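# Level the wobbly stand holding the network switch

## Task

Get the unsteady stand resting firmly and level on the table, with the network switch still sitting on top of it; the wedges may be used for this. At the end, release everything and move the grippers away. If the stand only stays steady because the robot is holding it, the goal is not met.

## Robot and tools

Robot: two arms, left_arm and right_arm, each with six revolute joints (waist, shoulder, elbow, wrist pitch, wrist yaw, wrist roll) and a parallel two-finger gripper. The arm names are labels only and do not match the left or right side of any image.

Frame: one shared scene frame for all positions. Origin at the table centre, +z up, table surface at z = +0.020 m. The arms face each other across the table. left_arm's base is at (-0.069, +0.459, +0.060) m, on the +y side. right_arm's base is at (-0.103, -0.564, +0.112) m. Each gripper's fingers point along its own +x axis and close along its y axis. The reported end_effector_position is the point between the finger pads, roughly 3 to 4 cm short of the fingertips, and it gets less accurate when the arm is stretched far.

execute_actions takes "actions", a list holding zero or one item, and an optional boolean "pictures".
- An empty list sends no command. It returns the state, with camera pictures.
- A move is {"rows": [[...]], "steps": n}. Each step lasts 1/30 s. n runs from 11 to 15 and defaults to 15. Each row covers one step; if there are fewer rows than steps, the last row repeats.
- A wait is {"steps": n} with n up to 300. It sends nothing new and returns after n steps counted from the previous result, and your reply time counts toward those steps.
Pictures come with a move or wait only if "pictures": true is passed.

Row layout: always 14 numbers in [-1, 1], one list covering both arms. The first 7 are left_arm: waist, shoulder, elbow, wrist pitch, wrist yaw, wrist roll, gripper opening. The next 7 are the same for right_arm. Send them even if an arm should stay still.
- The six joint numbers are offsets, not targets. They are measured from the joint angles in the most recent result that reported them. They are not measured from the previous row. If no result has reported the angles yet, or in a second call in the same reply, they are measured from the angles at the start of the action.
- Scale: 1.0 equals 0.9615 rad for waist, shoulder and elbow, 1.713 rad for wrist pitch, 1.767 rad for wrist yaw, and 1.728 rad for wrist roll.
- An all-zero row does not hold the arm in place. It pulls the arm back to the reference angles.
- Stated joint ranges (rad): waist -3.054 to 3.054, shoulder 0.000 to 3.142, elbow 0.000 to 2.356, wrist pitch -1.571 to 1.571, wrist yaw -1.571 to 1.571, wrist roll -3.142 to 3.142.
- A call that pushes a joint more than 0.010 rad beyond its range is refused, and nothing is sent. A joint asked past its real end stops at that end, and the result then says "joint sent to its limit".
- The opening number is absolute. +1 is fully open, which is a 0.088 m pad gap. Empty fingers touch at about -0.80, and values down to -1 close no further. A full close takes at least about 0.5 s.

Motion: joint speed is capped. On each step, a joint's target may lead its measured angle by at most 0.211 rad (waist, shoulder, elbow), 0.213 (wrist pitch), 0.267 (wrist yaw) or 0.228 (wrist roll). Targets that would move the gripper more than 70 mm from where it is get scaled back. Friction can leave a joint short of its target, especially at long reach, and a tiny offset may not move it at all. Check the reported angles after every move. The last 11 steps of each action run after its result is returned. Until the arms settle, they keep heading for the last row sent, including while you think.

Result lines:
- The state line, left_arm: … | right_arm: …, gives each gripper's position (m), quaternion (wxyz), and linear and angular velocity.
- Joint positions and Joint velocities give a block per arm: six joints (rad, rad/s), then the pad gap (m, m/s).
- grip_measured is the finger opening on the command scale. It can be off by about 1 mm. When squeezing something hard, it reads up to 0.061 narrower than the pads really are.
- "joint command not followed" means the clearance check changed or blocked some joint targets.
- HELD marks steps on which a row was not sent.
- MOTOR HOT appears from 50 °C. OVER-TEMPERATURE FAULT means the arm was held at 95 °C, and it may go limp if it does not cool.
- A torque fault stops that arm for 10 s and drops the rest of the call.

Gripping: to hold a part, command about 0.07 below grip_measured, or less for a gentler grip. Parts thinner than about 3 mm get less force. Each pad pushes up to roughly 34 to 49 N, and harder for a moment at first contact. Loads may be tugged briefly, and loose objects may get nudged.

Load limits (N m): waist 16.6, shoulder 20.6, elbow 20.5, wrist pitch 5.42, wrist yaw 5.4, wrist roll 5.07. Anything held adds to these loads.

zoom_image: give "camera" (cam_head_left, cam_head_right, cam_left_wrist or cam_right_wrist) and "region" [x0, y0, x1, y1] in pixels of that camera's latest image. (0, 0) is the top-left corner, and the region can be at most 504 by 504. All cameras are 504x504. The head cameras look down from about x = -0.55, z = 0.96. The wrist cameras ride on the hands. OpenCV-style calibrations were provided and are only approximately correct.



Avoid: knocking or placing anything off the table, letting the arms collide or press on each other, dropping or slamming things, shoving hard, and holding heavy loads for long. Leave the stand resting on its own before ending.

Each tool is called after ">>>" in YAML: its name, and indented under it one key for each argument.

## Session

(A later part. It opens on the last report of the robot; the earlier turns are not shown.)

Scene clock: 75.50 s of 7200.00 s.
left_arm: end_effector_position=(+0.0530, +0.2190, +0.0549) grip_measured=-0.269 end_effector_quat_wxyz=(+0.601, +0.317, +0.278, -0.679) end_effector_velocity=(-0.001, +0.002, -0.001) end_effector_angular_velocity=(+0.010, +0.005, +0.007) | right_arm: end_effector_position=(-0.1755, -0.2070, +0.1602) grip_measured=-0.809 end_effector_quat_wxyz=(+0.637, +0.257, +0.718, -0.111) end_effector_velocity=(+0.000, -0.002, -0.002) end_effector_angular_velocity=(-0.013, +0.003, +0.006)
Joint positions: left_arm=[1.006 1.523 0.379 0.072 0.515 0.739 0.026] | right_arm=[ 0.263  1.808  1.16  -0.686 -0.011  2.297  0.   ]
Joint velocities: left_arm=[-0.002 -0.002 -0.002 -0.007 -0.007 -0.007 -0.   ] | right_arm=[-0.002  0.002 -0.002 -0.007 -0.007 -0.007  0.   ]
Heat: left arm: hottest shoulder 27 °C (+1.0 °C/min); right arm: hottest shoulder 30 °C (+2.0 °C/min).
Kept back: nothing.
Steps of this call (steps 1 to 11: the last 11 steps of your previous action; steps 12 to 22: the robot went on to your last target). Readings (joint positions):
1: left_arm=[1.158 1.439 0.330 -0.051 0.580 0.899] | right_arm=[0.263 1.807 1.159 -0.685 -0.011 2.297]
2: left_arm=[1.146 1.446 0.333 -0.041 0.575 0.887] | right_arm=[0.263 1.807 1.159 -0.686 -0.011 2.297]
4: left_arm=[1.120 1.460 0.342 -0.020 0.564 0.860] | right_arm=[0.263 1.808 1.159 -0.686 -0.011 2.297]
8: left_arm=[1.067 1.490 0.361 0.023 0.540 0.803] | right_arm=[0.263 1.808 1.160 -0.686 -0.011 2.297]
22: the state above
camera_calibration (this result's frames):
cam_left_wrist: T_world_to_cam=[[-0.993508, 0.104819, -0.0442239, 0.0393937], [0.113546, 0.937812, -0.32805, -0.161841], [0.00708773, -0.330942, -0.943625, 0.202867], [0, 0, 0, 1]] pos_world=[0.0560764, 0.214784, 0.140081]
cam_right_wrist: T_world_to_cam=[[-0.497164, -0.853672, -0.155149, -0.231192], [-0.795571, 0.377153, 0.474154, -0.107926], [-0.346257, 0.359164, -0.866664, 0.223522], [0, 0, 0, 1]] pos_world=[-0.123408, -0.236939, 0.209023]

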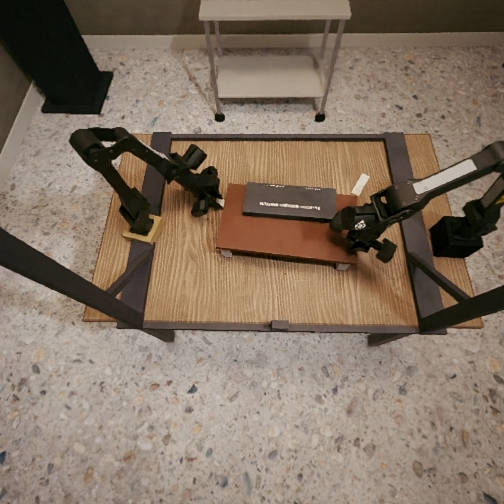

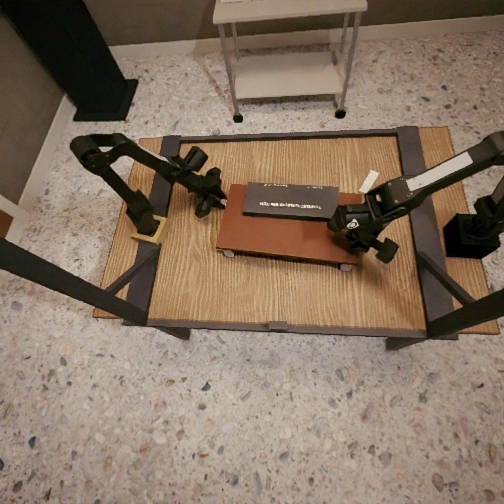

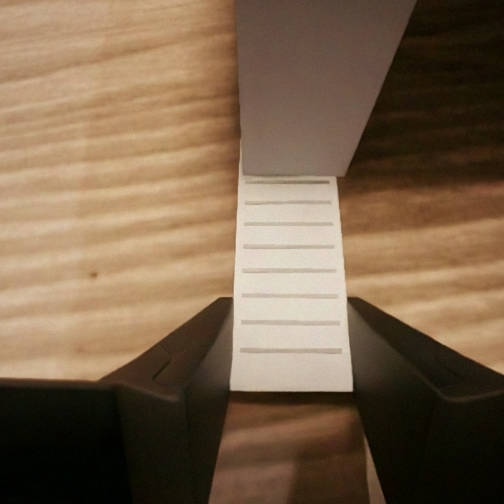

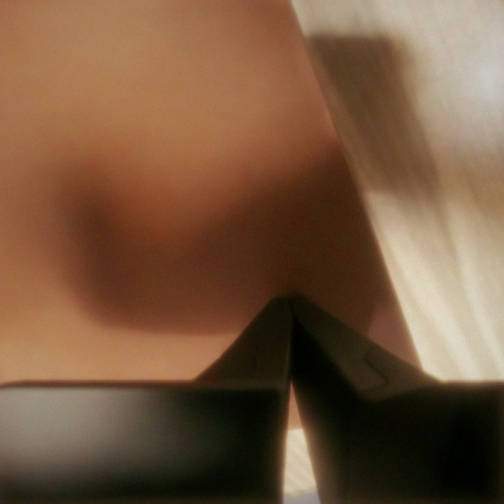

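>>> execute_actions:
  actions:
    - {"rows": [[-0.007,0.009,0.012,0.003,-0.002,-0.004,-0.34,-0.005,0.033,-0.006,0,0.003,0,-0.85],[-0.011,0.012,0.0145,0.0045,-0.003,-0.0065,-0.34,-0.005,0.033,-0.006,0,0.003,0,-0.85],[-0.015,0.015,0.017,0.006,-0.004,-0.009,-0.34,-0.005,0.033,-0.006,0,0.003,0,-0.85],[-0.019,0.018,0.0195,0.0073,-0.005,-0.0115,-0.34,-0.005,0.033,-0.006,0,0.003,0,-0.85],[-0.023,0.021,0.022,0.0087,-0.006,-0.014,-0.34,-0.005,0.033,-0.006,0,0.003,0,-0.85],[-0.027,0.024,0.0245,0.01,-0.007,-0.0165,-0.34,-0.005,0.033,-0.006,0,0.003,0,-0.85],[-0.031,0.027,0.027,0.0115,-0.008,-0.019,-0.34,-0.005,0.033,-0.006,0,0.003,0,-0.85],[-0.035,0.03,0.0295,0.013,-0.0095,-0.0215,-0.34,-0.005,0.033,-0.006,0,0.003,0,-0.85],[-0.039,0.033,0.032,0.0143,-0.0105,-0.024,-0.34,-0.005,0.033,-0.006,0,0.003,0,-0.85],[-0.044,0.037,0.0345,0.0157,-0.012,-0.0265,-0.34,-0.005,0.033,-0.006,0,0.003,0,-0.85],[-0.048,0.04,0.037,0.017,-0.013,-0.029,-0.34,-0.005,0.033,-0.006,0,0.003,0,-0.85]], "steps": 12}

>>> execute_actions:
  actions:
    - {"steps": 22}
  pictures: true

Scene clock: 77.87 s of 7200.00 s.
left_arm: end_effector_position=(+0.0530, +0.2189, +0.0549) grip_measured=-0.269 end_effector_quat_wxyz=(+0.601, +0.317, +0.278, -0.679) end_effector_velocity=(-0.006, -0.001, -0.002) end_effector_angular_velocity=(+0.019, -0.004, -0.016) | right_arm: end_effector_position=(-0.1754, -0.2071, +0.1602) grip_measured=-0.809 end_effector_quat_wxyz=(+0.637, +0.256, +0.718, -0.111) end_effector_velocity=(-0.003, +0.002, +0.002) end_effector_angular_velocity=(+0.008, +0.022, +0.010)
Joint positions: left_arm=[1.006 1.523 0.379 0.072 0.514 0.739 0.026] | right_arm=[ 0.263  1.808  1.16  -0.687 -0.011  2.297  0.   ]
Joint velocities: left_arm=[-0.032 -0.002 -0.002 -0.007 -0.022 -0.007 -0.   ] | right_arm=[-0.002 -0.002  0.002  0.007 -0.022 -0.007  0.   ]
Heat: left arm: hottest shoulder 27 °C (+1.0 °C/min); right arm: hottest elbow 30 °C (+2.0 °C/min).
Steps of this call (steps 1 to 15: the robot went on to your last target; steps 16 to 70: nothing new was sent; step 71: the first step of this action). Readings (joint positions):
71: the state above

Scene clock: 78.60 s of 7200.00 s.
left_arm: end_effector_position=(+0.0521, +0.2090, +0.0544) grip_measured=-0.269 end_effector_quat_wxyz=(+0.601, +0.318, +0.279, -0.678) end_effector_velocity=(+0.000, +0.000, +0.000) end_effector_angular_velocity=(+0.008, +0.011, +0.018) | right_arm: end_effector_position=(-0.1754, -0.2071, +0.1601) grip_measured=-0.809 end_effector_quat_wxyz=(+0.637, +0.256, +0.718, -0.111) end_effector_velocity=(-0.002, +0.000, -0.001) end_effector_angular_velocity=(-0.001, +0.020, +0.010)
Joint positions: left_arm=[0.967 1.549 0.4   0.096 0.491 0.699 0.026] | right_arm=[ 0.263  1.808  1.16  -0.687 -0.011  2.297  0.   ]
Joint velocities: left_arm=[-0.002 -0.002  0.002 -0.007 -0.007 -0.022 -0.   ] | right_arm=[-0.002  0.002 -0.002  0.007 -0.022 -0.007  0.   ]
Heat: left arm: hottest shoulder 27 °C (+1.0 °C/min); right arm: hottest elbow 30 °C (+2.0 °C/min).
Kept back: nothing.
Steps of this call (steps 1 to 11: the last 11 steps of your previous action; steps 12 to 22: the robot went on to your last target). Readings (joint positions):
1: left_arm=[1.004 1.523 0.380 0.073 0.513 0.737] | right_arm=[0.263 1.808 1.160 -0.687 -0.011 2.297]
2: left_arm=[1.002 1.525 0.380 0.075 0.512 0.735] | right_arm=[0.263 1.808 1.160 -0.687 -0.011 2.297]
4: left_arm=[0.995 1.529 0.384 0.079 0.510 0.729] | right_arm=[0.263 1.808 1.160 -0.687 -0.011 2.297]
8: left_arm=[0.981 1.539 0.393 0.087 0.502 0.714] | right_arm=[0.263 1.808 1.160 -0.687 -0.011 2.297]
22: the state above
camera_calibration (this result's frames):
cam_left_wrist: T_world_to_cam=[[-0.993728, 0.102204, -0.0453809, 0.0401794], [0.111427, 0.93925, -0.324645, -0.152851], [0.00944397, -0.327666, -0.944747, 0.198367], [0, 0, 0, 1]] pos_world=[0.0550856, 0.204457, 0.139608]
cam_right_wrist: T_world_to_cam=[[-0.49713, -0.853846, -0.154302, -0.231409], [-0.795677, 0.377685, 0.473552, -0.107664], [-0.346063, 0.358191, -0.867144, 0.22336], [0, 0, 0, 1]] pos_world=[-0.123409, -0.23693, 0.208963]

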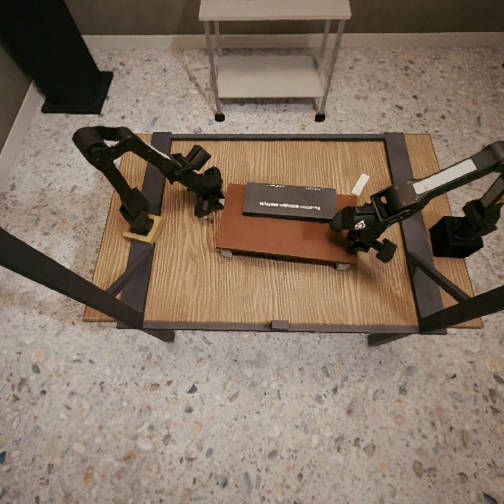

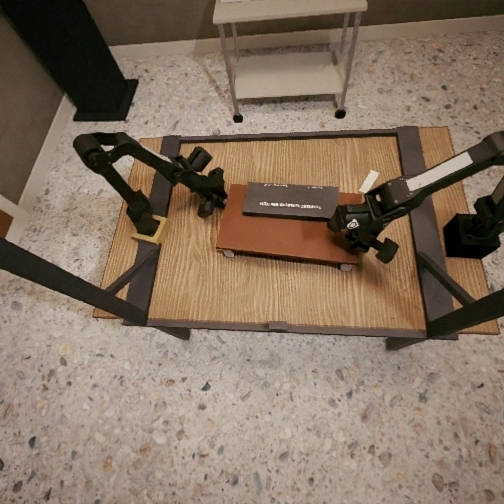

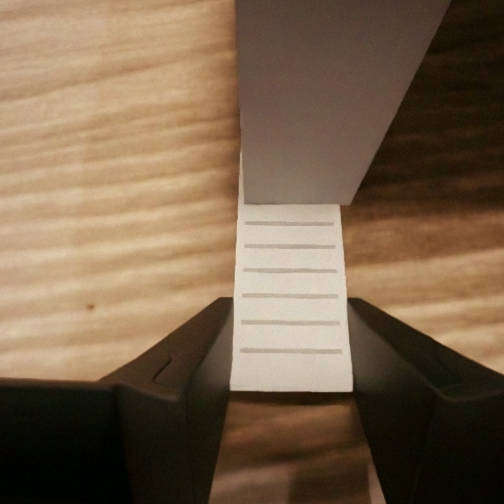

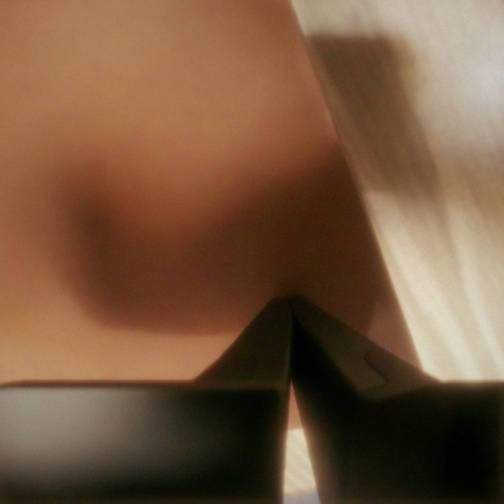

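>>> execute_actions:
  actions:
    - {"rows": [[-0.009,0.012,0.014,0.003,-0.001,-0.006,-0.34,-0.005,0.033,-0.006,0,0.003,0,-0.85],[-0.011,0.013,0.015,0.004,-0.0015,-0.007,-0.34,-0.005,0.033,-0.006,0,0.003,0,-0.85],[-0.013,0.014,0.016,0.005,-0.002,-0.008,-0.34,-0.005,0.033,-0.006,0,0.003,0,-0.85],[-0.015,0.015,0.017,0.006,-0.003,-0.009,-0.34,-0.005,0.033,-0.006,0,0.003,0,-0.85],[-0.018,0.017,0.0185,0.007,-0.004,-0.0105,-0.34,-0.005,0.033,-0.006,0,0.003,0,-0.85]], "steps": 11}

>>> execute_actions:
  actions:
    - {"steps": 16}
  pictures: true

Scene clock: 79.63 s of 7200.00 s.
left_arm: end_effector_position=(+0.0521, +0.2090, +0.0544) grip_measured=-0.269 end_effector_quat_wxyz=(+0.601, +0.318, +0.279, -0.678) end_effector_velocity=(-0.003, +0.004, -0.003) end_effector_angular_velocity=(+0.022, +0.023, +0.018) | right_arm: end_effector_position=(-0.1754, -0.2071, +0.1601) grip_measured=-0.809 end_effector_quat_wxyz=(+0.637, +0.256, +0.718, -0.111) end_effector_velocity=(-0.002, -0.004, -0.002) end_effector_angular_velocity=(-0.016, +0.017, +0.010)
Joint positions: left_arm=[0.967 1.549 0.4   0.096 0.491 0.699 0.026] | right_arm=[ 0.263  1.808  1.16  -0.687 -0.011  2.297  0.   ]
Joint velocities: left_arm=[-0.002 -0.002 -0.002 -0.022 -0.007 -0.022  0.   ] | right_arm=[-0.002 -0.002 -0.007 -0.007 -0.022 -0.007  0.   ]
Heat: left arm: hottest shoulder 27 °C (+0.0 °C/min); right arm: hottest elbow 30 °C (+2.0 °C/min).
Kept back: the last 11 steps of this action.
Steps of this call (steps 1 to 15: the robot went on to your last target; steps 16 to 31: nothing new was sent). Readings (joint positions):
1: left_arm=[0.967 1.549 0.400 0.096 0.491 0.699] | right_arm=[0.263 1.808 1.160 -0.687 -0.011 2.297]
2: left_arm=[0.967 1.549 0.400 0.096 0.491 0.699] | right_arm=[0.263 1.808 1.160 -0.687 -0.011 2.297]
4: left_arm=[0.967 1.549 0.400 0.096 0.491 0.699] | right_arm=[0.263 1.808 1.160 -0.687 -0.011 2.297]
8: left_arm=[0.967 1.549 0.400 0.096 0.491 0.699] | right_arm=[0.263 1.808 1.160 -0.687 -0.011 2.297]
31: the state above

Scene clock: 80.17 s of 7200.00 s.
left_arm: end_effector_position=(+0.0520, +0.2072, +0.0543) grip_measured=-0.269 end_effector_quat_wxyz=(+0.602, +0.320, +0.278, -0.677) end_effector_velocity=(+0.001, -0.000, -0.001) end_effector_angular_velocity=(+0.006, -0.024, -0.002) | right_arm: end_effector_position=(-0.1754, -0.2071, +0.1601) grip_measured=-0.809 end_effector_quat_wxyz=(+0.638, +0.256, +0.718, -0.111) end_effector_velocity=(+0.001, -0.004, -0.002) end_effector_angular_velocity=(-0.014, +0.006, -0.008)
Joint positions: left_arm=[0.958 1.553 0.402 0.102 0.483 0.692 0.026] | right_arm=[ 0.263  1.809  1.161 -0.688 -0.011  2.297  0.   ]
Joint velocities: left_arm=[-0.007 -0.002 -0.002  0.007 -0.022  0.007 -0.   ] | right_arm=[-0.002 -0.002 -0.007 -0.007 -0.007  0.007  0.   ]
Heat: left arm: hottest shoulder 27 °C (+0.0 °C/min); right arm: hottest elbow 30 °C (+2.0 °C/min).
Kept back: nothing.
Steps of this call (steps 1 to 11: the last 11 steps of your previous action; steps 12 to 15: the robot went on to your last target; step 16: nothing new was sent). Readings (joint positions):
1: left_arm=[0.967 1.549 0.400 0.096 0.491 0.698] | right_arm=[0.263 1.808 1.160 -0.688 -0.011 2.297]
2: left_arm=[0.966 1.549 0.400 0.096 0.490 0.698] | right_arm=[0.263 1.808 1.161 -0.688 -0.011 2.297]
4: left_arm=[0.963 1.550 0.401 0.098 0.488 0.696] | right_arm=[0.263 1.809 1.161 -0.688 -0.011 2.297]
8: left_arm=[0.959 1.552 0.402 0.101 0.483 0.692] | right_arm=[0.263 1.809 1.161 -0.688 -0.011 2.297]
16: the state above
All arms were judged still, so your last target was given up. Only a new action makes them travel on or press farther. Fingers that are still opening or closing keep moving.
camera_calibration (this result's frames):
cam_left_wrist: T_world_to_cam=[[-0.993616, 0.101312, -0.0496254, 0.0406315], [0.111953, 0.939735, -0.323056, -0.151417], [0.0139052, -0.32655, -0.945078, 0.197266], [0, 0, 0, 1]] pos_world=[0.0545806, 0.202592, 0.139532]
cam_right_wrist: T_world_to_cam=[[-0.497107, -0.853961, -0.153737, -0.231535], [-0.795748, 0.378039, 0.473151, -0.107537], [-0.345934, 0.357542, -0.867464, 0.223332], [0, 0, 0, 1]] pos_world=[-0.123412, -0.236919, 0.209019]

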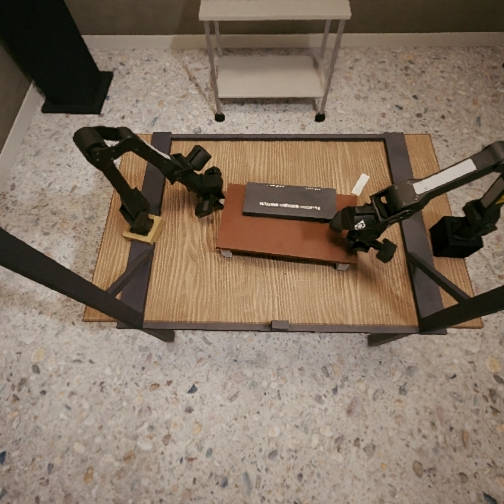

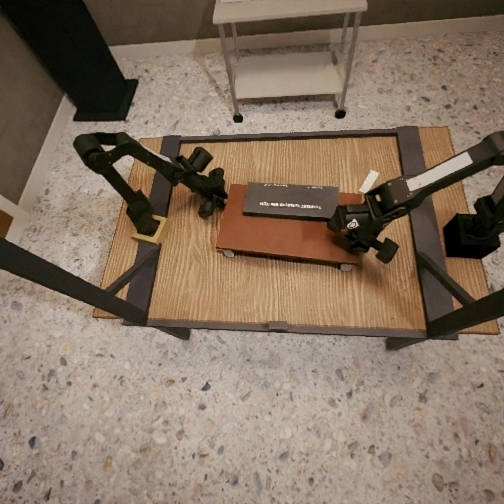

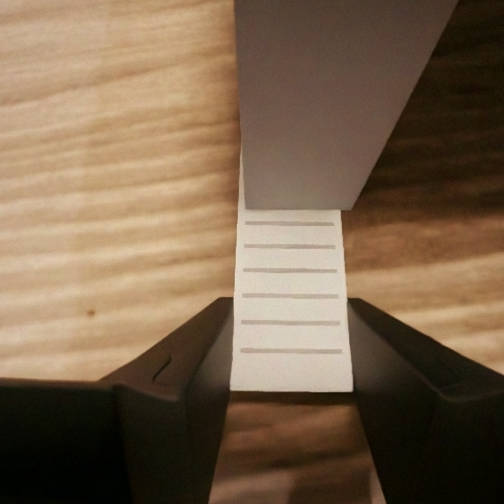

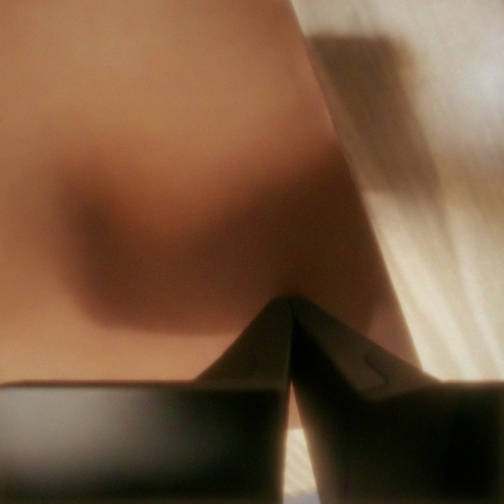

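>>> execute_actions:
  actions:
    - {"rows": [[-0.01,0.014,0.018,0.004,0,-0.006,-0.34,-0.005,0.033,-0.006,0,0.003,0,-0.85],[-0.013,0.016,0.02,0.0045,0,-0.008,-0.34,-0.005,0.033,-0.006,0,0.003,0,-0.85],[-0.016,0.019,0.022,0.0055,0,-0.01,-0.34,-0.005,0.033,-0.006,0,0.003,0,-0.85],[-0.019,0.022,0.0245,0.0063,0,-0.012,-0.34,-0.005,0.033,-0.006,0,0.003,0,-0.85],[-0.0212,0.0243,0.0264,0.0071,0,-0.0139,-0.34,-0.005,0.033,-0.006,0,0.003,0,-0.85]], "steps": 11}

>>> execute_actions:
  actions:
    - {"steps": 16}
  pictures: true

Scene clock: 81.97 s of 7200.00 s.
left_arm: end_effector_position=(+0.0520, +0.2072, +0.0543) grip_measured=-0.269 end_effector_quat_wxyz=(+0.602, +0.320, +0.278, -0.677) end_effector_velocity=(-0.001, +0.004, -0.004) end_effector_angular_velocity=(+0.029, -0.005, +0.003) | right_arm: end_effector_position=(-0.1754, -0.2071, +0.1601) grip_measured=-0.809 end_effector_quat_wxyz=(+0.638, +0.256, +0.718, -0.111) end_effector_velocity=(-0.000, +0.001, +0.001) end_effector_angular_velocity=(+0.006, +0.007, +0.006)
Joint positions: left_arm=[0.958 1.553 0.402 0.102 0.483 0.691 0.026] | right_arm=[ 0.263  1.809  1.161 -0.688 -0.011  2.297  0.   ]
Joint velocities: left_arm=[-0.002 -0.002 -0.002 -0.022 -0.022  0.007 -0.   ] | right_arm=[-0.002 -0.002 -0.002  0.007 -0.007 -0.007  0.   ]
Heat: left arm: hottest wrist pitch 28 °C (+1.0 °C/min); right arm: hottest elbow 30 °C (+2.0 °C/min).
Kept back: the last 11 steps of this action.
Steps of this call (steps 1 to 54: nothing new was sent). Readings (joint positions):
1: left_arm=[0.958 1.553 0.402 0.102 0.483 0.692] | right_arm=[0.263 1.809 1.161 -0.688 -0.011 2.297]
2: left_arm=[0.958 1.553 0.402 0.102 0.483 0.691] | right_arm=[0.263 1.809 1.161 -0.688 -0.011 2.297]
4: left_arm=[0.958 1.553 0.402 0.102 0.483 0.691] | right_arm=[0.263 1.809 1.161 -0.688 -0.011 2.297]
8: left_arm=[0.958 1.553 0.402 0.102 0.483 0.691] | right_arm=[0.263 1.809 1.161 -0.688 -0.011 2.297]
54: the state above

Scene clock: 82.50 s of 7200.00 s.
left_arm: end_effector_position=(+0.0522, +0.2045, +0.0543) grip_measured=-0.269 end_effector_quat_wxyz=(+0.603, +0.319, +0.279, -0.676) end_effector_velocity=(-0.003, +0.004, -0.003) end_effector_angular_velocity=(+0.023, +0.023, +0.018) | right_arm: end_effector_position=(-0.1754, -0.2071, +0.1600) grip_measured=-0.809 end_effector_quat_wxyz=(+0.638, +0.256, +0.718, -0.112) end_effector_velocity=(+0.001, -0.005, -0.003) end_effector_angular_velocity=(-0.028, +0.003, -0.008)
Joint positions: left_arm=[0.949 1.561 0.409 0.106 0.477 0.68  0.026] | right_arm=[ 0.263  1.81   1.162 -0.69  -0.011  2.297  0.   ]
Joint velocities: left_arm=[-0.002 -0.002 -0.002 -0.022 -0.007 -0.022 -0.   ] | right_arm=[-0.002  0.002 -0.002 -0.022 -0.007  0.007  0.   ]
Heat: left arm: hottest wrist pitch 28 °C (+1.0 °C/min); right arm: hottest elbow 30 °C (+1.0 °C/min).
Kept back: nothing.
Steps of this call (steps 1 to 11: the last 11 steps of your previous action; steps 12 to 16: the robot went on to your last target). Readings (joint positions):
1: left_arm=[0.957 1.553 0.403 0.102 0.482 0.691] | right_arm=[0.263 1.809 1.161 -0.689 -0.011 2.297]
2: left_arm=[0.957 1.553 0.403 0.102 0.482 0.691] | right_arm=[0.263 1.809 1.161 -0.689 -0.011 2.297]
4: left_arm=[0.954 1.555 0.405 0.104 0.480 0.688] | right_arm=[0.263 1.809 1.162 -0.689 -0.011 2.297]
8: left_arm=[0.950 1.559 0.409 0.106 0.477 0.682] | right_arm=[0.263 1.810 1.162 -0.690 -0.011 2.297]
16: the state above
camera_calibration (this result's frames):
cam_left_wrist: T_world_to_cam=[[-0.993914, 0.0987916, -0.0487343, 0.0415638], [0.109265, 0.940349, -0.322187, -0.14891], [0.0139979, -0.325551, -0.945421, 0.196133], [0, 0, 0, 1]] pos_world=[0.0548361, 0.199773, 0.139477]
cam_right_wrist: T_world_to_cam=[[-0.497073, -0.854133, -0.152889, -0.231751], [-0.795853, 0.37857, 0.472549, -0.107275], [-0.345741, 0.356568, -0.867942, 0.223169], [0, 0, 0, 1]] pos_world=[-0.123413, -0.236911, 0.208958]

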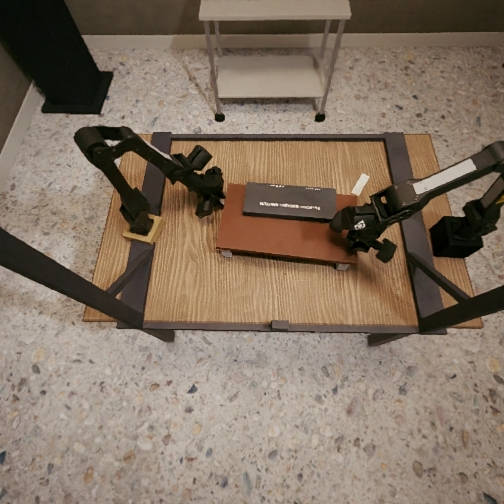

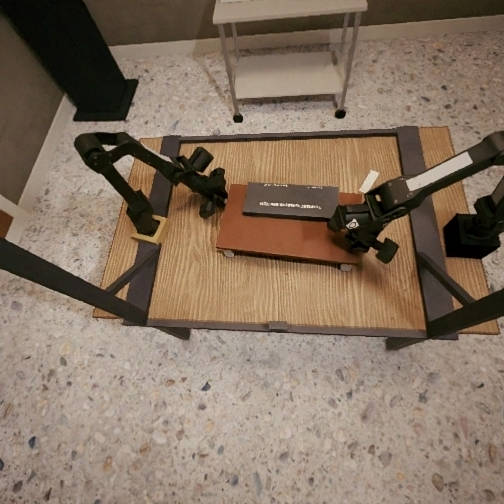

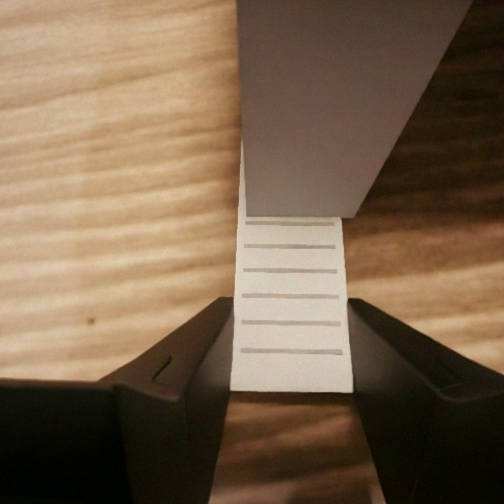

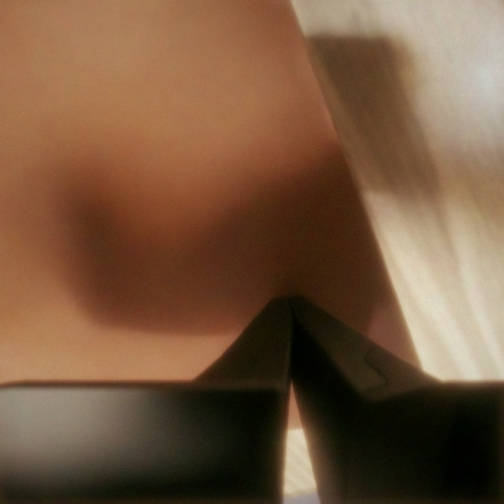

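>>> execute_actions:
  actions:
    - {"rows": [[0,0,0,0,0,0,-0.34,-0.005,0.033,-0.006,0,0.003,0,-0.85],[0,0,0,0,0,0,-0.3,-0.005,0.033,-0.006,0,0.003,0,-0.85],[0,0,0,0,0,0,-0.25,-0.005,0.033,-0.006,0,0.003,0,-0.85],[0,0,0,0,0,0,-0.2,-0.005,0.033,-0.006,0,0.003,0,-0.85],[0,0,0,0,0,0,-0.12,-0.005,0.033,-0.006,0,0.003,0,-0.85],[0,0,0,0,0,0,-0.04,-0.005,0.033,-0.006,0,0.003,0,-0.85],[0,0,0,0,0,0,0.05,-0.005,0.033,-0.006,0,0.003,0,-0.85],[0,0,0,0,0,0,0.15,-0.005,0.033,-0.006,0,0.003,0,-0.85],[0,0,0,0,0,0,0.25,-0.005,0.033,-0.006,0,0.003,0,-0.85]], "steps": 11}

>>> execute_actions:
  actions:
    - {"steps": 14}
  pictures: true

>>> zoom_image:
  camera: "cam_left_wrist"
  region: [220, 170, 380, 290]

Scene clock: 83.97 s of 7200.00 s.
left_arm: end_effector_position=(+0.0522, +0.2045, +0.0543) grip_measured=-0.269 end_effector_quat_wxyz=(+0.603, +0.319, +0.279, -0.676) end_effector_velocity=(+0.001, +0.002, -0.002) end_effector_angular_velocity=(+0.017, -0.015, +0.003) | right_arm: end_effector_position=(-0.1754, -0.2071, +0.1600) grip_measured=-0.809 end_effector_quat_wxyz=(+0.638, +0.256, +0.718, -0.112) end_effector_velocity=(+0.002, -0.000, -0.001) end_effector_angular_velocity=(+0.001, +0.006, +0.001)
Joint positions: left_arm=[0.949 1.561 0.409 0.106 0.477 0.68  0.026] | right_arm=[ 0.263  1.81   1.162 -0.69  -0.011  2.297  0.   ]
Joint velocities: left_arm=[-0.002 -0.002 -0.002 -0.007 -0.022  0.007 -0.   ] | right_arm=[-0.007 -0.002 -0.007  0.007 -0.007 -0.007  0.   ]
Heat: left arm: hottest wrist pitch 28 °C (+1.0 °C/min); right arm: hottest elbow 30 °C (+1.0 °C/min).
Kept back: the last 11 steps of this action.
Steps of this call (steps 1 to 15: the robot went on to your last target; steps 16 to 44: nothing new was sent). Readings (joint positions):
1: left_arm=[0.949 1.561 0.409 0.106 0.477 0.680] | right_arm=[0.263 1.810 1.162 -0.690 -0.011 2.297]
2: left_arm=[0.949 1.561 0.409 0.106 0.477 0.680] | right_arm=[0.263 1.810 1.162 -0.690 -0.011 2.297]
4: left_arm=[0.949 1.561 0.409 0.106 0.477 0.680] | right_arm=[0.263 1.810 1.162 -0.690 -0.011 2.297]
8: left_arm=[0.949 1.561 0.409 0.106 0.477 0.680] | right_arm=[0.263 1.810 1.162 -0.690 -0.011 2.297]
44: the state above

Scene clock: 84.43 s of 7200.00 s.
left_arm: end_effector_position=(+0.0521, +0.2044, +0.0543) grip_measured=+0.217 end_effector_quat_wxyz=(+0.603, +0.319, +0.279, -0.676) end_effector_velocity=(-0.002, +0.003, -0.002) end_effector_angular_velocity=(+0.014, +0.008, +0.007) | right_arm: end_effector_position=(-0.1754, -0.2070, +0.1602) grip_measured=-0.809 end_effector_quat_wxyz=(+0.638, +0.256, +0.718, -0.112) end_effector_velocity=(+0.003, -0.006, -0.002) end_effector_angular_velocity=(-0.025, -0.014, +0.003)
Joint positions: left_arm=[0.949 1.561 0.409 0.106 0.477 0.68  0.05 ] | right_arm=[ 0.263  1.81   1.163 -0.691 -0.011  2.297  0.   ]
Joint velocities: left_arm=[-0.002 -0.002 -0.007 -0.007 -0.007 -0.007  0.018] | right_arm=[-0.002 -0.002 -0.007 -0.022  0.007 -0.007  0.   ]
Heat: left arm: hottest wrist pitch 28 °C (+1.0 °C/min); right arm: hottest elbow 30 °C (+1.0 °C/min).
Kept back: nothing.
Steps of this call (steps 1 to 11: the last 11 steps of your previous action; steps 12 to 14: the robot went on to your last target). Readings (joint positions):
1: left_arm=[0.949 1.561 0.409 0.106 0.477 0.680] | right_arm=[0.263 1.810 1.162 -0.690 -0.011 2.297]
2: left_arm=[0.949 1.561 0.409 0.106 0.477 0.680] | right_arm=[0.263 1.810 1.163 -0.690 -0.011 2.297]
4: left_arm=[0.949 1.561 0.409 0.106 0.477 0.680] | right_arm=[0.263 1.810 1.163 -0.690 -0.011 2.297]
8: left_arm=[0.949 1.561 0.409 0.106 0.477 0.680] | right_arm=[0.263 1.810 1.163 -0.691 -0.011 2.297]
14: the state above
camera_calibration (this result's frames):
cam_left_wrist: T_world_to_cam=[[-0.993876, 0.0991707, -0.0487343, 0.0413924], [0.109624, 0.940308, -0.322187, -0.148866], [0.0138737, -0.325556, -0.945421, 0.196127], [0, 0, 0, 1]] pos_world=[0.0547372, 0.199726, 0.139477]
cam_right_wrist: T_world_to_cam=[[-0.497061, -0.854191, -0.152606, -0.231717], [-0.795888, 0.378747, 0.472348, -0.107324], [-0.345676, 0.356244, -0.868101, 0.223216], [0, 0, 0, 1]] pos_world=[-0.123435, -0.236801, 0.209107]

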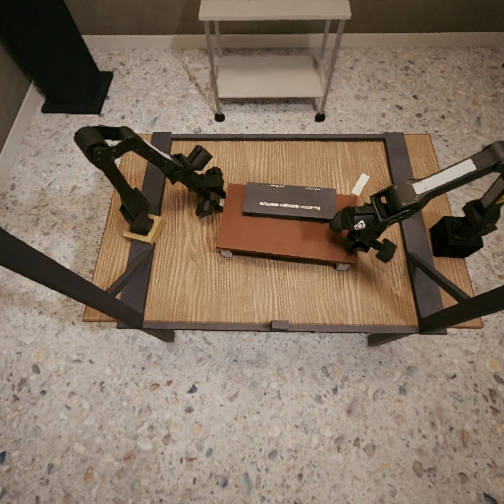

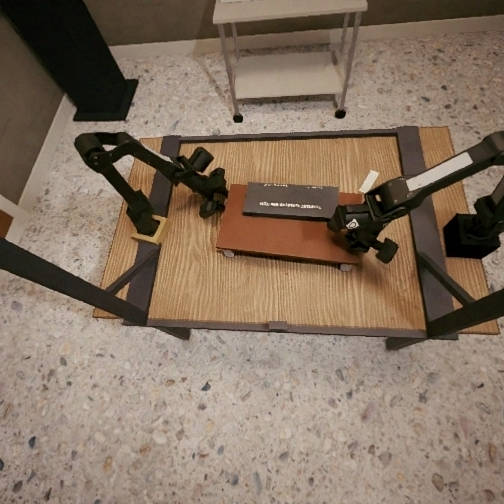

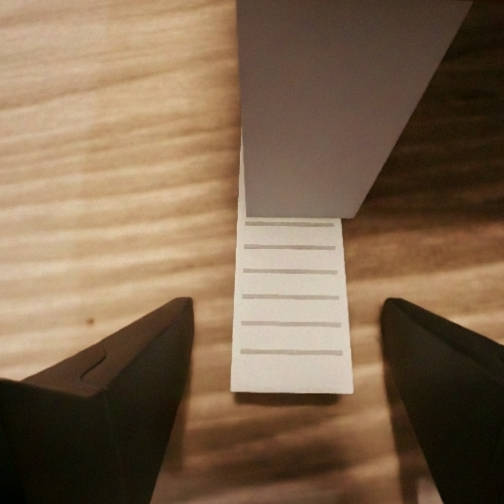

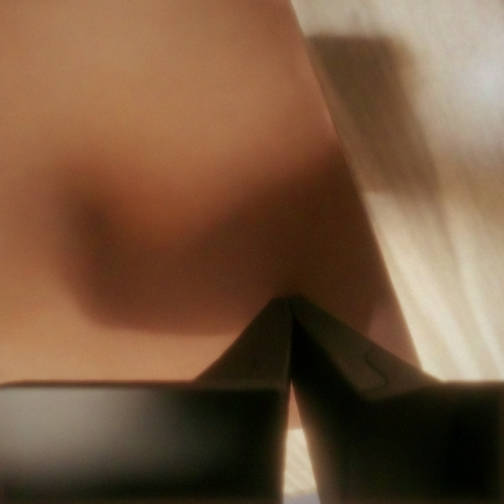

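Region (220, 170, 380, 290) of cam_left_wrist's 504x504 image, scaled by 3.150, with more detail than that image has; it fills the top 378 rows of this view, and the rest is white.

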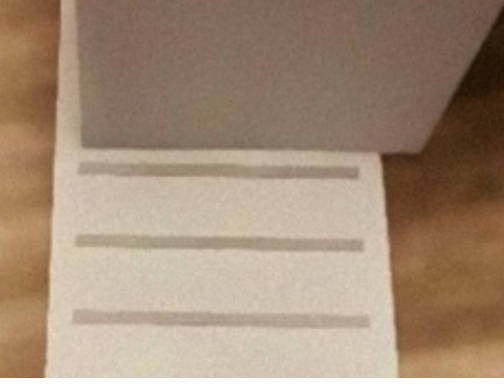

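>>> execute_actions:
  actions:
    - {"rows": [[0,0,0,0,0,0,0.25,0,0.025,0,0,0,0,-0.85],[0,0,0,0,0,0,0.25,0,0.018,0,0,0,0,-0.85],[0,0,0,0,0,0,0.25,0,0.011,0,0,0,0,-0.85],[0,0,0,0,0,0,0.25,0,0.004,0,0,0,0,-0.85],[0,0,0,0,0,0,0.25,0,-0.004,0,0,0,0,-0.85],[0,0,0,0,0,0,0.25,0,-0.012,0,0,0,0,-0.85],[0,0,0,0,0,0,0.25,0,-0.022,0,0,0,0,-0.85],[0,0,0,0,0,0,0.25,0,-0.035,0,0,0,0,-0.85],[0,0,0,0,0,0,0.25,0,-0.06,0,0,0,0,-0.85],[0,0,0,0,0,0,0.25,0,-0.1,0,0,0,0,-0.85],[0,0,0,0,0,0,0.25,0,-0.16,0,0,0,0,-0.85],[0,0,0,0,0,0,0.25,0,-0.24,0,0,0,0,-0.85],[0,0,0,0,0,0,0.25,0,-0.32,0,0,0,0,-0.85]], "steps": 13}

>>> execute_actions:
  actions:
    - {"steps": 18}
  pictures: true

>>> zoom_image:
  camera: "cam_left_wrist"
  region: [220, 170, 380, 290]

Scene clock: 85.57 s of 7200.00 s.
left_arm: end_effector_position=(+0.0521, +0.2044, +0.0543) grip_measured=+0.247 end_effector_quat_wxyz=(+0.603, +0.319, +0.279, -0.676) end_effector_velocity=(-0.001, +0.002, -0.001) end_effector_angular_velocity=(+0.009, -0.005, -0.004) | right_arm: end_effector_position=(-0.1756, -0.2068, +0.1606) grip_measured=-0.809 end_effector_quat_wxyz=(+0.638, +0.256, +0.718, -0.111) end_effector_velocity=(-0.003, +0.000, +0.005) end_effector_angular_velocity=(-0.006, +0.019, +0.010)
Joint positions: left_arm=[0.949 1.561 0.409 0.106 0.477 0.68  0.051] | right_arm=[ 0.263  1.81   1.165 -0.692 -0.011  2.297  0.   ]
Joint velocities: left_arm=[-0.002 -0.002 -0.002 -0.007 -0.007  0.007  0.   ] | right_arm=[-0.002 -0.002  0.017 -0.022 -0.022 -0.007  0.   ]
Heat: left arm: hottest wrist pitch 28 °C (+1.0 °C/min); right arm: hottest elbow 30 °C (+1.0 °C/min).
Steps of this call (steps 1 to 15: the robot went on to your last target; steps 16 to 32: nothing new was sent; steps 33 to 34: the first 2 steps of this action). Readings (joint positions):
33: left_arm=[0.949 1.561 0.409 0.106 0.477 0.680] | right_arm=[0.263 1.810 1.164 -0.692 -0.011 2.297]
34: the state above

Scene clock: 86.17 s of 7200.00 s.
left_arm: end_effector_position=(+0.0521, +0.2044, +0.0543) grip_measured=+0.247 end_effector_quat_wxyz=(+0.603, +0.319, +0.279, -0.676) end_effector_velocity=(-0.001, +0.002, -0.001) end_effector_angular_velocity=(+0.010, +0.004, +0.007) | right_arm: end_effector_position=(-0.1763, -0.2033, +0.2756) grip_measured=-0.809 end_effector_quat_wxyz=(+0.564, +0.352, +0.747, -0.001) end_effector_velocity=(-0.002, -0.012, -0.012) end_effector_angular_velocity=(-0.056, -0.004, +0.033)
Joint positions: left_arm=[0.949 1.561 0.409 0.106 0.477 0.68  0.051] | right_arm=[ 0.263  1.494  1.177 -0.687 -0.011  2.297  0.   ]
Joint velocities: left_arm=[-0.002 -0.002 -0.002 -0.007 -0.007 -0.007  0.   ] | right_arm=[ 0.002 -0.002 -0.022 -0.037 -0.022 -0.022  0.   ]
Heat: left arm: hottest wrist pitch 28 °C (+1.0 °C/min); right arm: hottest elbow 30 °C (+1.0 °C/min).
Kept back: nothing.
Steps of this call (steps 1 to 11: the last 11 steps of your previous action; steps 12 to 18: the robot went on to your last target). Readings (joint positions):
1: left_arm=[0.949 1.561 0.409 0.106 0.477 0.680] | right_arm=[0.263 1.810 1.165 -0.693 -0.011 2.297]
2: left_arm=[0.949 1.561 0.409 0.106 0.477 0.680] | right_arm=[0.263 1.809 1.165 -0.693 -0.011 2.297]
4: left_arm=[0.949 1.561 0.409 0.106 0.477 0.680] | right_arm=[0.263 1.806 1.165 -0.693 -0.011 2.297]
8: left_arm=[0.949 1.561 0.409 0.106 0.477 0.680] | right_arm=[0.263 1.784 1.165 -0.692 -0.011 2.297]
18: the state above
camera_calibration (this result's frames):
cam_left_wrist: T_world_to_cam=[[-0.993876, 0.0991707, -0.0487343, 0.0413924], [0.109624, 0.940308, -0.322187, -0.148866], [0.0138737, -0.325556, -0.945421, 0.196127], [0, 0, 0, 1]] pos_world=[0.0547372, 0.199726, 0.139477]
cam_right_wrist: T_world_to_cam=[[-0.514497, -0.765246, -0.3869, -0.131783], [-0.760109, 0.198163, 0.618842, -0.234732], [-0.396897, 0.612479, -0.683624, 0.313994], [0, 0, 0, 1]] pos_world=[-0.1216, -0.246646, 0.308929]

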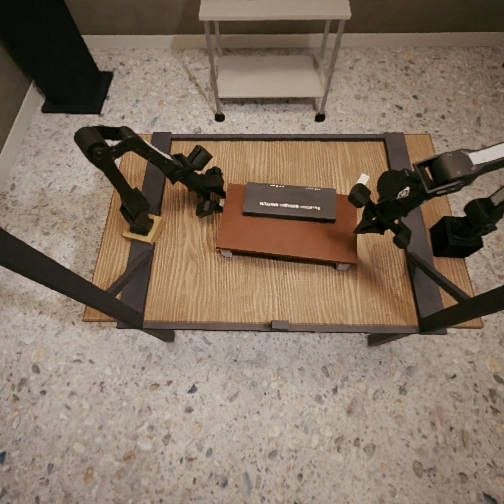

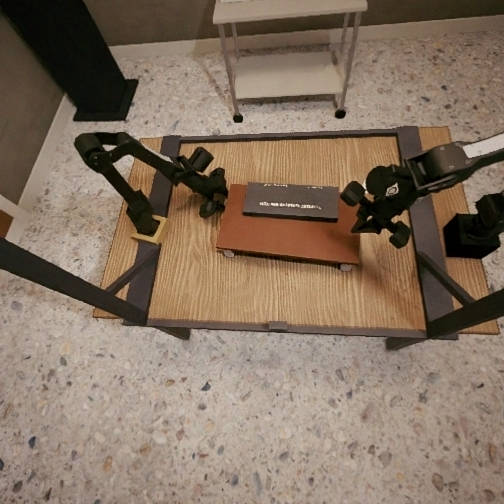

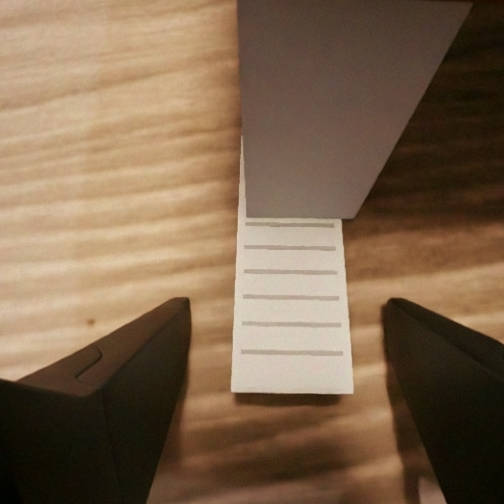

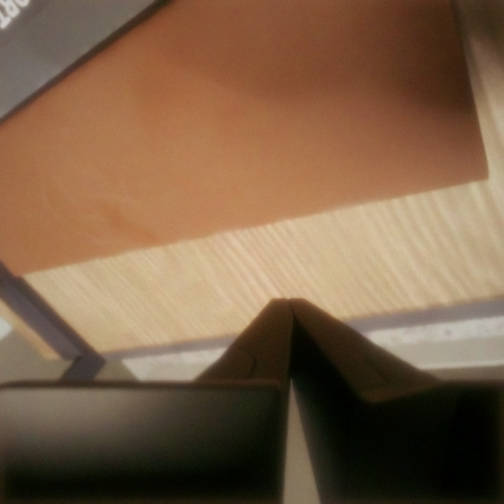

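Region (220, 170, 380, 290) of cam_left_wrist's 504x504 image, scaled by 3.150, with more detail than that image has; it fills the top 378 rows of this view, and the rest is white.

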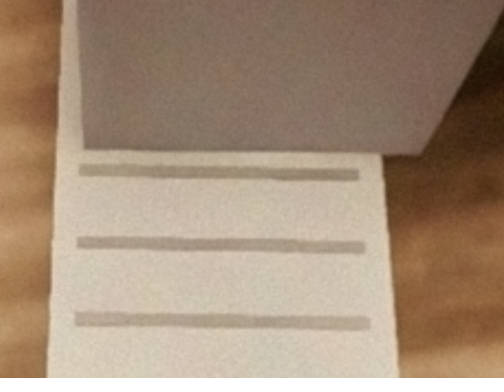

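>>> execute_actions:
  actions:
    - {"rows": [[0,0,0,0,0,0,0.18,0,0.06,-0.025,0,0,0,-0.85],[0,0,0,0,0,0,0.1,0,0.12,-0.025,0,0,0,-0.85],[0,0,0,0,0,0,0.02,0,0.18,-0.025,0,0,0,-0.85],[0,0,0,0,0,0,-0.05,0,0.23,-0.025,0,0,0,-0.85],[0,0,0,0,0,0,-0.11,0,0.27,-0.025,0,0,0,-0.85],[0,0,0,0,0,0,-0.16,0,0.295,-0.025,0,0,0,-0.85],[0,0,0,0,0,0,-0.2,0,0.305,-0.025,0,0,0,-0.85],[0,0,0,0,0,0,-0.23,0,0.31,-0.025,0,0,0,-0.85],[0,0,0,0,0,0,-0.26,0,0.315,-0.025,0,0,0,-0.85],[0,0,0,0,0,0,-0.29,0,0.32,-0.025,0,0,0,-0.85],[0,0,0,0,0,0,-0.32,0,0.326,-0.025,0,0,0,-0.85],[0,0,0,0,0,0,-0.34,0,0.333,-0.025,0,0,0,-0.85],[0,0,0,0,0,0,-0.34,0,0.341,-0.025,0,0,0,-0.85],[0,0,0,0,0,0,-0.34,0,0.35,-0.025,0,0,0,-0.85],[0,0,0,0,0,0,-0.34,0,0.358,-0.025,0,0,0,-0.85]], "steps": 15}

>>> execute_actions:
  actions:
    - {"steps": 18}
  pictures: true

>>> zoom_image:
  camera: "cam_left_wrist"
  region: [220, 170, 380, 290]

Scene clock: 89.37 s of 7200.00 s.
left_arm: end_effector_position=(+0.0521, +0.2044, +0.0543) grip_measured=+0.096 end_effector_quat_wxyz=(+0.603, +0.319, +0.279, -0.676) end_effector_velocity=(-0.006, +0.001, -0.001) end_effector_angular_velocity=(-0.002, +0.027, -0.008) | right_arm: end_effector_position=(-0.1769, -0.2006, +0.2424) grip_measured=-0.809 end_effector_quat_wxyz=(+0.586, +0.326, +0.741, -0.032) end_effector_velocity=(-0.008, +0.037, -0.430) end_effector_angular_velocity=(-1.187, -0.227, -0.006)
Joint positions: left_arm=[0.949 1.561 0.409 0.106 0.477 0.68  0.044] | right_arm=[ 0.263  1.583  1.17  -0.685 -0.011  2.297  0.   ]
Joint velocities: left_arm=[-0.002 -0.002 -0.007 -0.007  0.022 -0.007 -0.086] | right_arm=[-0.002  1.233  0.002  0.022 -0.007  0.007  0.   ]
Heat: left arm: hottest wrist pitch 28 °C (+1.0 °C/min); right arm: hottest elbow 30 °C (+2.0 °C/min).
Steps of this call (steps 1 to 30: the robot went on to your last target; steps 31 to 92: nothing new was sent; steps 93 to 96: the first 4 steps of this action). Readings (joint positions):
93: left_arm=[0.949 1.561 0.409 0.106 0.477 0.680] | right_arm=[0.263 1.505 1.168 -0.690 -0.011 2.297]
94: left_arm=[0.949 1.561 0.409 0.106 0.477 0.680] | right_arm=[0.263 1.520 1.168 -0.690 -0.011 2.297]
96: the state above

Scene clock: 89.97 s of 7200.00 s.
left_arm: end_effector_position=(+0.0520, +0.2044, +0.0543) grip_measured=-0.276 end_effector_quat_wxyz=(+0.602, +0.319, +0.279, -0.676) end_effector_velocity=(-0.001, +0.001, +0.001) end_effector_angular_velocity=(-0.002, +0.011, +0.004) | right_arm: end_effector_position=(-0.1759, -0.2068, +0.1603) grip_measured=-0.809 end_effector_quat_wxyz=(+0.637, +0.256, +0.719, -0.111) end_effector_velocity=(-0.001, -0.003, -0.002) end_effector_angular_velocity=(-0.014, +0.006, -0.003)
Joint positions: left_arm=[0.949 1.561 0.409 0.106 0.477 0.68  0.025] | right_arm=[ 0.264  1.809  1.161 -0.687 -0.012  2.297  0.   ]
Joint velocities: left_arm=[ 0.002 -0.007 -0.002 -0.007  0.007 -0.007 -0.   ] | right_arm=[ 0.002  0.002 -0.002 -0.007 -0.007  0.007  0.   ]
Heat: left arm: hottest wrist pitch 28 °C (+1.0 °C/min); right arm: hottest elbow 30 °C (+2.0 °C/min).
Kept back: nothing.
Steps of this call (steps 1 to 11: the last 11 steps of your previous action; steps 12 to 18: the robot went on to your last target). Readings (joint positions):
1: left_arm=[0.949 1.561 0.409 0.106 0.477 0.680] | right_arm=[0.263 1.626 1.170 -0.684 -0.011 2.297]
2: left_arm=[0.949 1.561 0.409 0.106 0.477 0.680] | right_arm=[0.263 1.673 1.169 -0.684 -0.011 2.297]
4: left_arm=[0.949 1.561 0.409 0.106 0.477 0.680] | right_arm=[0.263 1.747 1.158 -0.685 -0.011 2.297]
8: left_arm=[0.949 1.561 0.409 0.106 0.477 0.680] | right_arm=[0.263 1.787 1.153 -0.687 -0.011 2.297]
18: the state above
camera_calibration (this result's frames):
cam_left_wrist: T_world_to_cam=[[-0.99387, 0.0993509, -0.0485023, 0.0412985], [0.109722, 0.940219, -0.322412, -0.148807], [0.0135709, -0.325757, -0.945356, 0.196195], [0, 0, 0, 1]] pos_world=[0.0547102, 0.199721, 0.1395]
cam_right_wrist: T_world_to_cam=[[-0.496441, -0.854276, -0.154139, -0.231421], [-0.795478, 0.376614, 0.474739, -0.108626], [-0.347508, 0.358294, -0.866524, 0.222934], [0, 0, 0, 1]] pos_world=[-0.123825, -0.236663, 0.209076]

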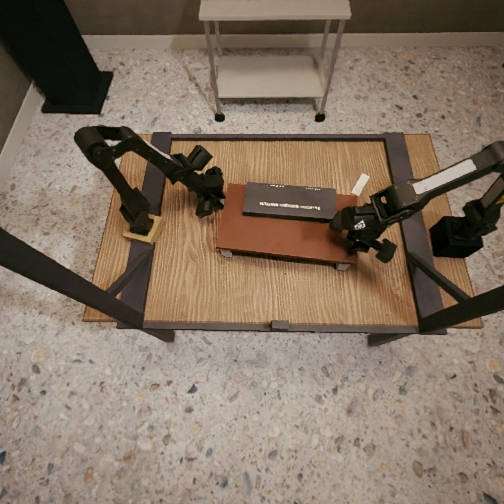

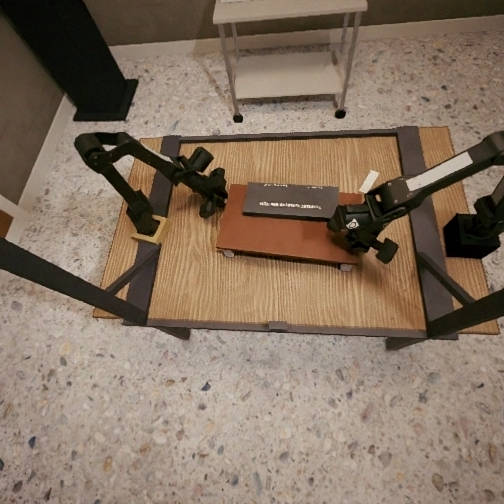

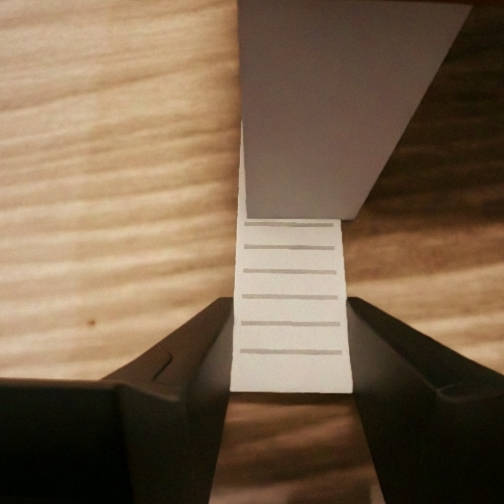

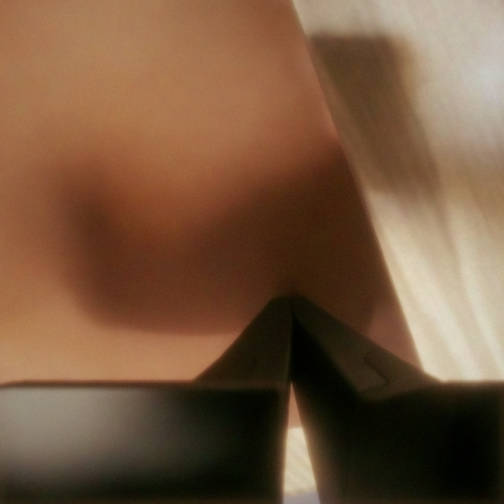

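Region (220, 170, 380, 290) of cam_left_wrist's 504x504 image, scaled by 3.150, with more detail than that image has; it fills the top 378 rows of this view, and the rest is white.

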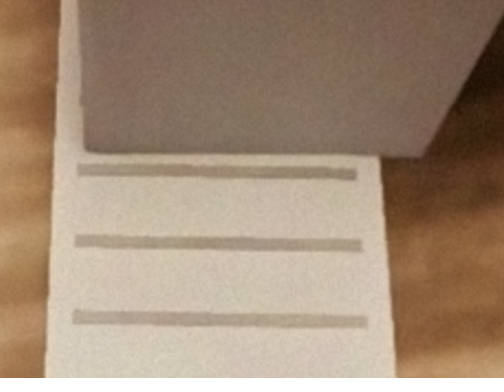

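>>> execute_actions:
  actions:
    - {"rows": [[0,0,0,0,0,0,-0.25,0,0.02,0,0,0,0,-0.85],[0,0,0,0,0,0,-0.15,0,0.01,0,0,0,0,-0.85],[0,0,0,0,0,0,-0.05,0,0,0,0,0,0,-0.85],[0,0,0,0,0,0,0.1,0,-0.012,0,0,0,0,-0.85],[0,0,0,0,0,0,0.25,0,-0.03,0,0,0,0,-0.85],[0.01,-0.015,0.003,-0.012,0.003,0.006,0.25,0,-0.07,0,0,0,0,-0.85],[0.03,-0.04,0.006,-0.033,0.008,0.017,0.25,0,-0.13,0,0,0,0,-0.7],[0.055,-0.075,0.01,-0.062,0.015,0.032,0.25,0,-0.2,0,0,0,0,-0.5],[0.08,-0.11,0.013,-0.09,0.022,0.047,0.25,-0.03,-0.27,0,0.03,0,0,-0.3],[0.108,-0.147,0.016,-0.121,0.029,0.063,0.25,-0.1,-0.32,0,0.07,-0.03,0,0],[0.135,-0.184,0.019,-0.152,0.036,0.078,0.25,-0.2,-0.32,0,0.12,-0.08,0,0.3],[0.162,-0.221,0.022,-0.182,0.043,0.094,0.25,-0.35,-0.32,0,0.17,-0.14,0,0.6],[0.189,-0.258,0.025,-0.213,0.051,0.11,0.25,-0.55,-0.32,0,0.22,-0.2,0,0.9],[0.216,-0.295,0.028,-0.243,0.058,0.125,0.25,-0.8,-0.32,0,0.27,-0.3,0,1],[0.243,-0.332,0.03,-0.274,0.065,0.141,0.25,-1,-0.32,0,0.4,-0.5,0,1]], "steps": 15}

>>> execute_actions:
  actions:
    - {"steps": 17}

Scene clock: 95.23 s of 7200.00 s.
left_arm: end_effector_position=(+0.0520, +0.2044, +0.0543) grip_measured=-0.127 end_effector_quat_wxyz=(+0.602, +0.319, +0.279, -0.676) end_effector_velocity=(-0.001, +0.002, -0.001) end_effector_angular_velocity=(+0.011, +0.014, +0.018) | right_arm: end_effector_position=(-0.1760, -0.2064, +0.1620) grip_measured=-0.809 end_effector_quat_wxyz=(+0.636, +0.257, +0.719, -0.109) end_effector_velocity=(-0.003, +0.001, +0.025) end_effector_angular_velocity=(+0.060, +0.036, -0.004)
Joint positions: left_arm=[0.949 1.561 0.409 0.106 0.477 0.68  0.033] | right_arm=[ 0.264  1.805  1.163 -0.688 -0.012  2.297  0.   ]
Joint velocities: left_arm=[-0.002 -0.002 -0.002 -0.007 -0.007 -0.022  0.129] | right_arm=[-0.002 -0.076 -0.002 -0.007 -0.022  0.007  0.   ]
Heat: left arm: hottest wrist pitch 28 °C (+1.0 °C/min); right arm: hottest elbow 30 °C (+2.0 °C/min).
Steps of this call (steps 1 to 15: the robot went on to your last target; steps 16 to 90: nothing new was sent; then 2.13 s passed at rest; steps 91 to 94: the first 4 steps of this action). Readings (joint positions):
91: left_arm=[0.949 1.561 0.409 0.106 0.477 0.680] | right_arm=[0.264 1.809 1.162 -0.688 -0.012 2.297]
92: left_arm=[0.949 1.561 0.409 0.106 0.477 0.680] | right_arm=[0.264 1.809 1.163 -0.688 -0.012 2.297]
94: the state above

Scene clock: 95.80 s of 7200.00 s.
left_arm: end_effector_position=(+0.0575, +0.2575, +0.0972) grip_measured=+0.247 end_effector_quat_wxyz=(+0.600, +0.315, +0.284, -0.678) end_effector_velocity=(-0.016, +0.020, -0.001) end_effector_angular_velocity=(+0.051, +0.065, -0.018) | right_arm: end_effector_position=(-0.0414, -0.1377, +0.3763) grip_measured=+0.807 end_effector_quat_wxyz=(+0.274, +0.489, +0.816, +0.138) end_effector_velocity=(+0.528, -0.134, +0.250) end_effector_angular_velocity=(+1.204, +0.379, -0.062)
Joint positions: left_arm=[ 1.176  1.253  0.428 -0.348  0.587  0.912  0.051] | right_arm=[-0.312  1.515  1.165 -0.083 -0.731  2.297  0.079]
Joint velocities: left_arm=[ 0.042 -0.051 -0.002 -0.168  0.022  0.066  0.001] | right_arm=[-1.8   -0.042  0.002  0.93  -1.912 -0.007  0.167]
Heat: left arm: hottest wrist pitch 28 °C (+1.0 °C/min); right arm: hottest elbow 30 °C (+2.0 °C/min).
Kept back: nothing.
From where the robot then was, a joint's target lay farther than a number of 1.0 reaches, so one or more steps of this call were cut to that.
Steps of this call (steps 1 to 11: the last 11 steps of your previous action; steps 12 to 17: the robot went on to your last target). Readings (joint positions):
1: left_arm=[0.949 1.561 0.409 0.106 0.477 0.680] | right_arm=[0.264 1.801 1.163 -0.688 -0.012 2.297]
2: left_arm=[0.949 1.560 0.409 0.105 0.477 0.680] | right_arm=[0.264 1.794 1.163 -0.688 -0.012 2.297]
4: left_arm=[0.964 1.544 0.409 0.067 0.486 0.698] | right_arm=[0.264 1.753 1.158 -0.688 -0.012 2.297]
8: left_arm=[1.044 1.439 0.412 -0.092 0.523 0.780] | right_arm=[0.195 1.593 1.157 -0.577 -0.090 2.297]
17: the state above


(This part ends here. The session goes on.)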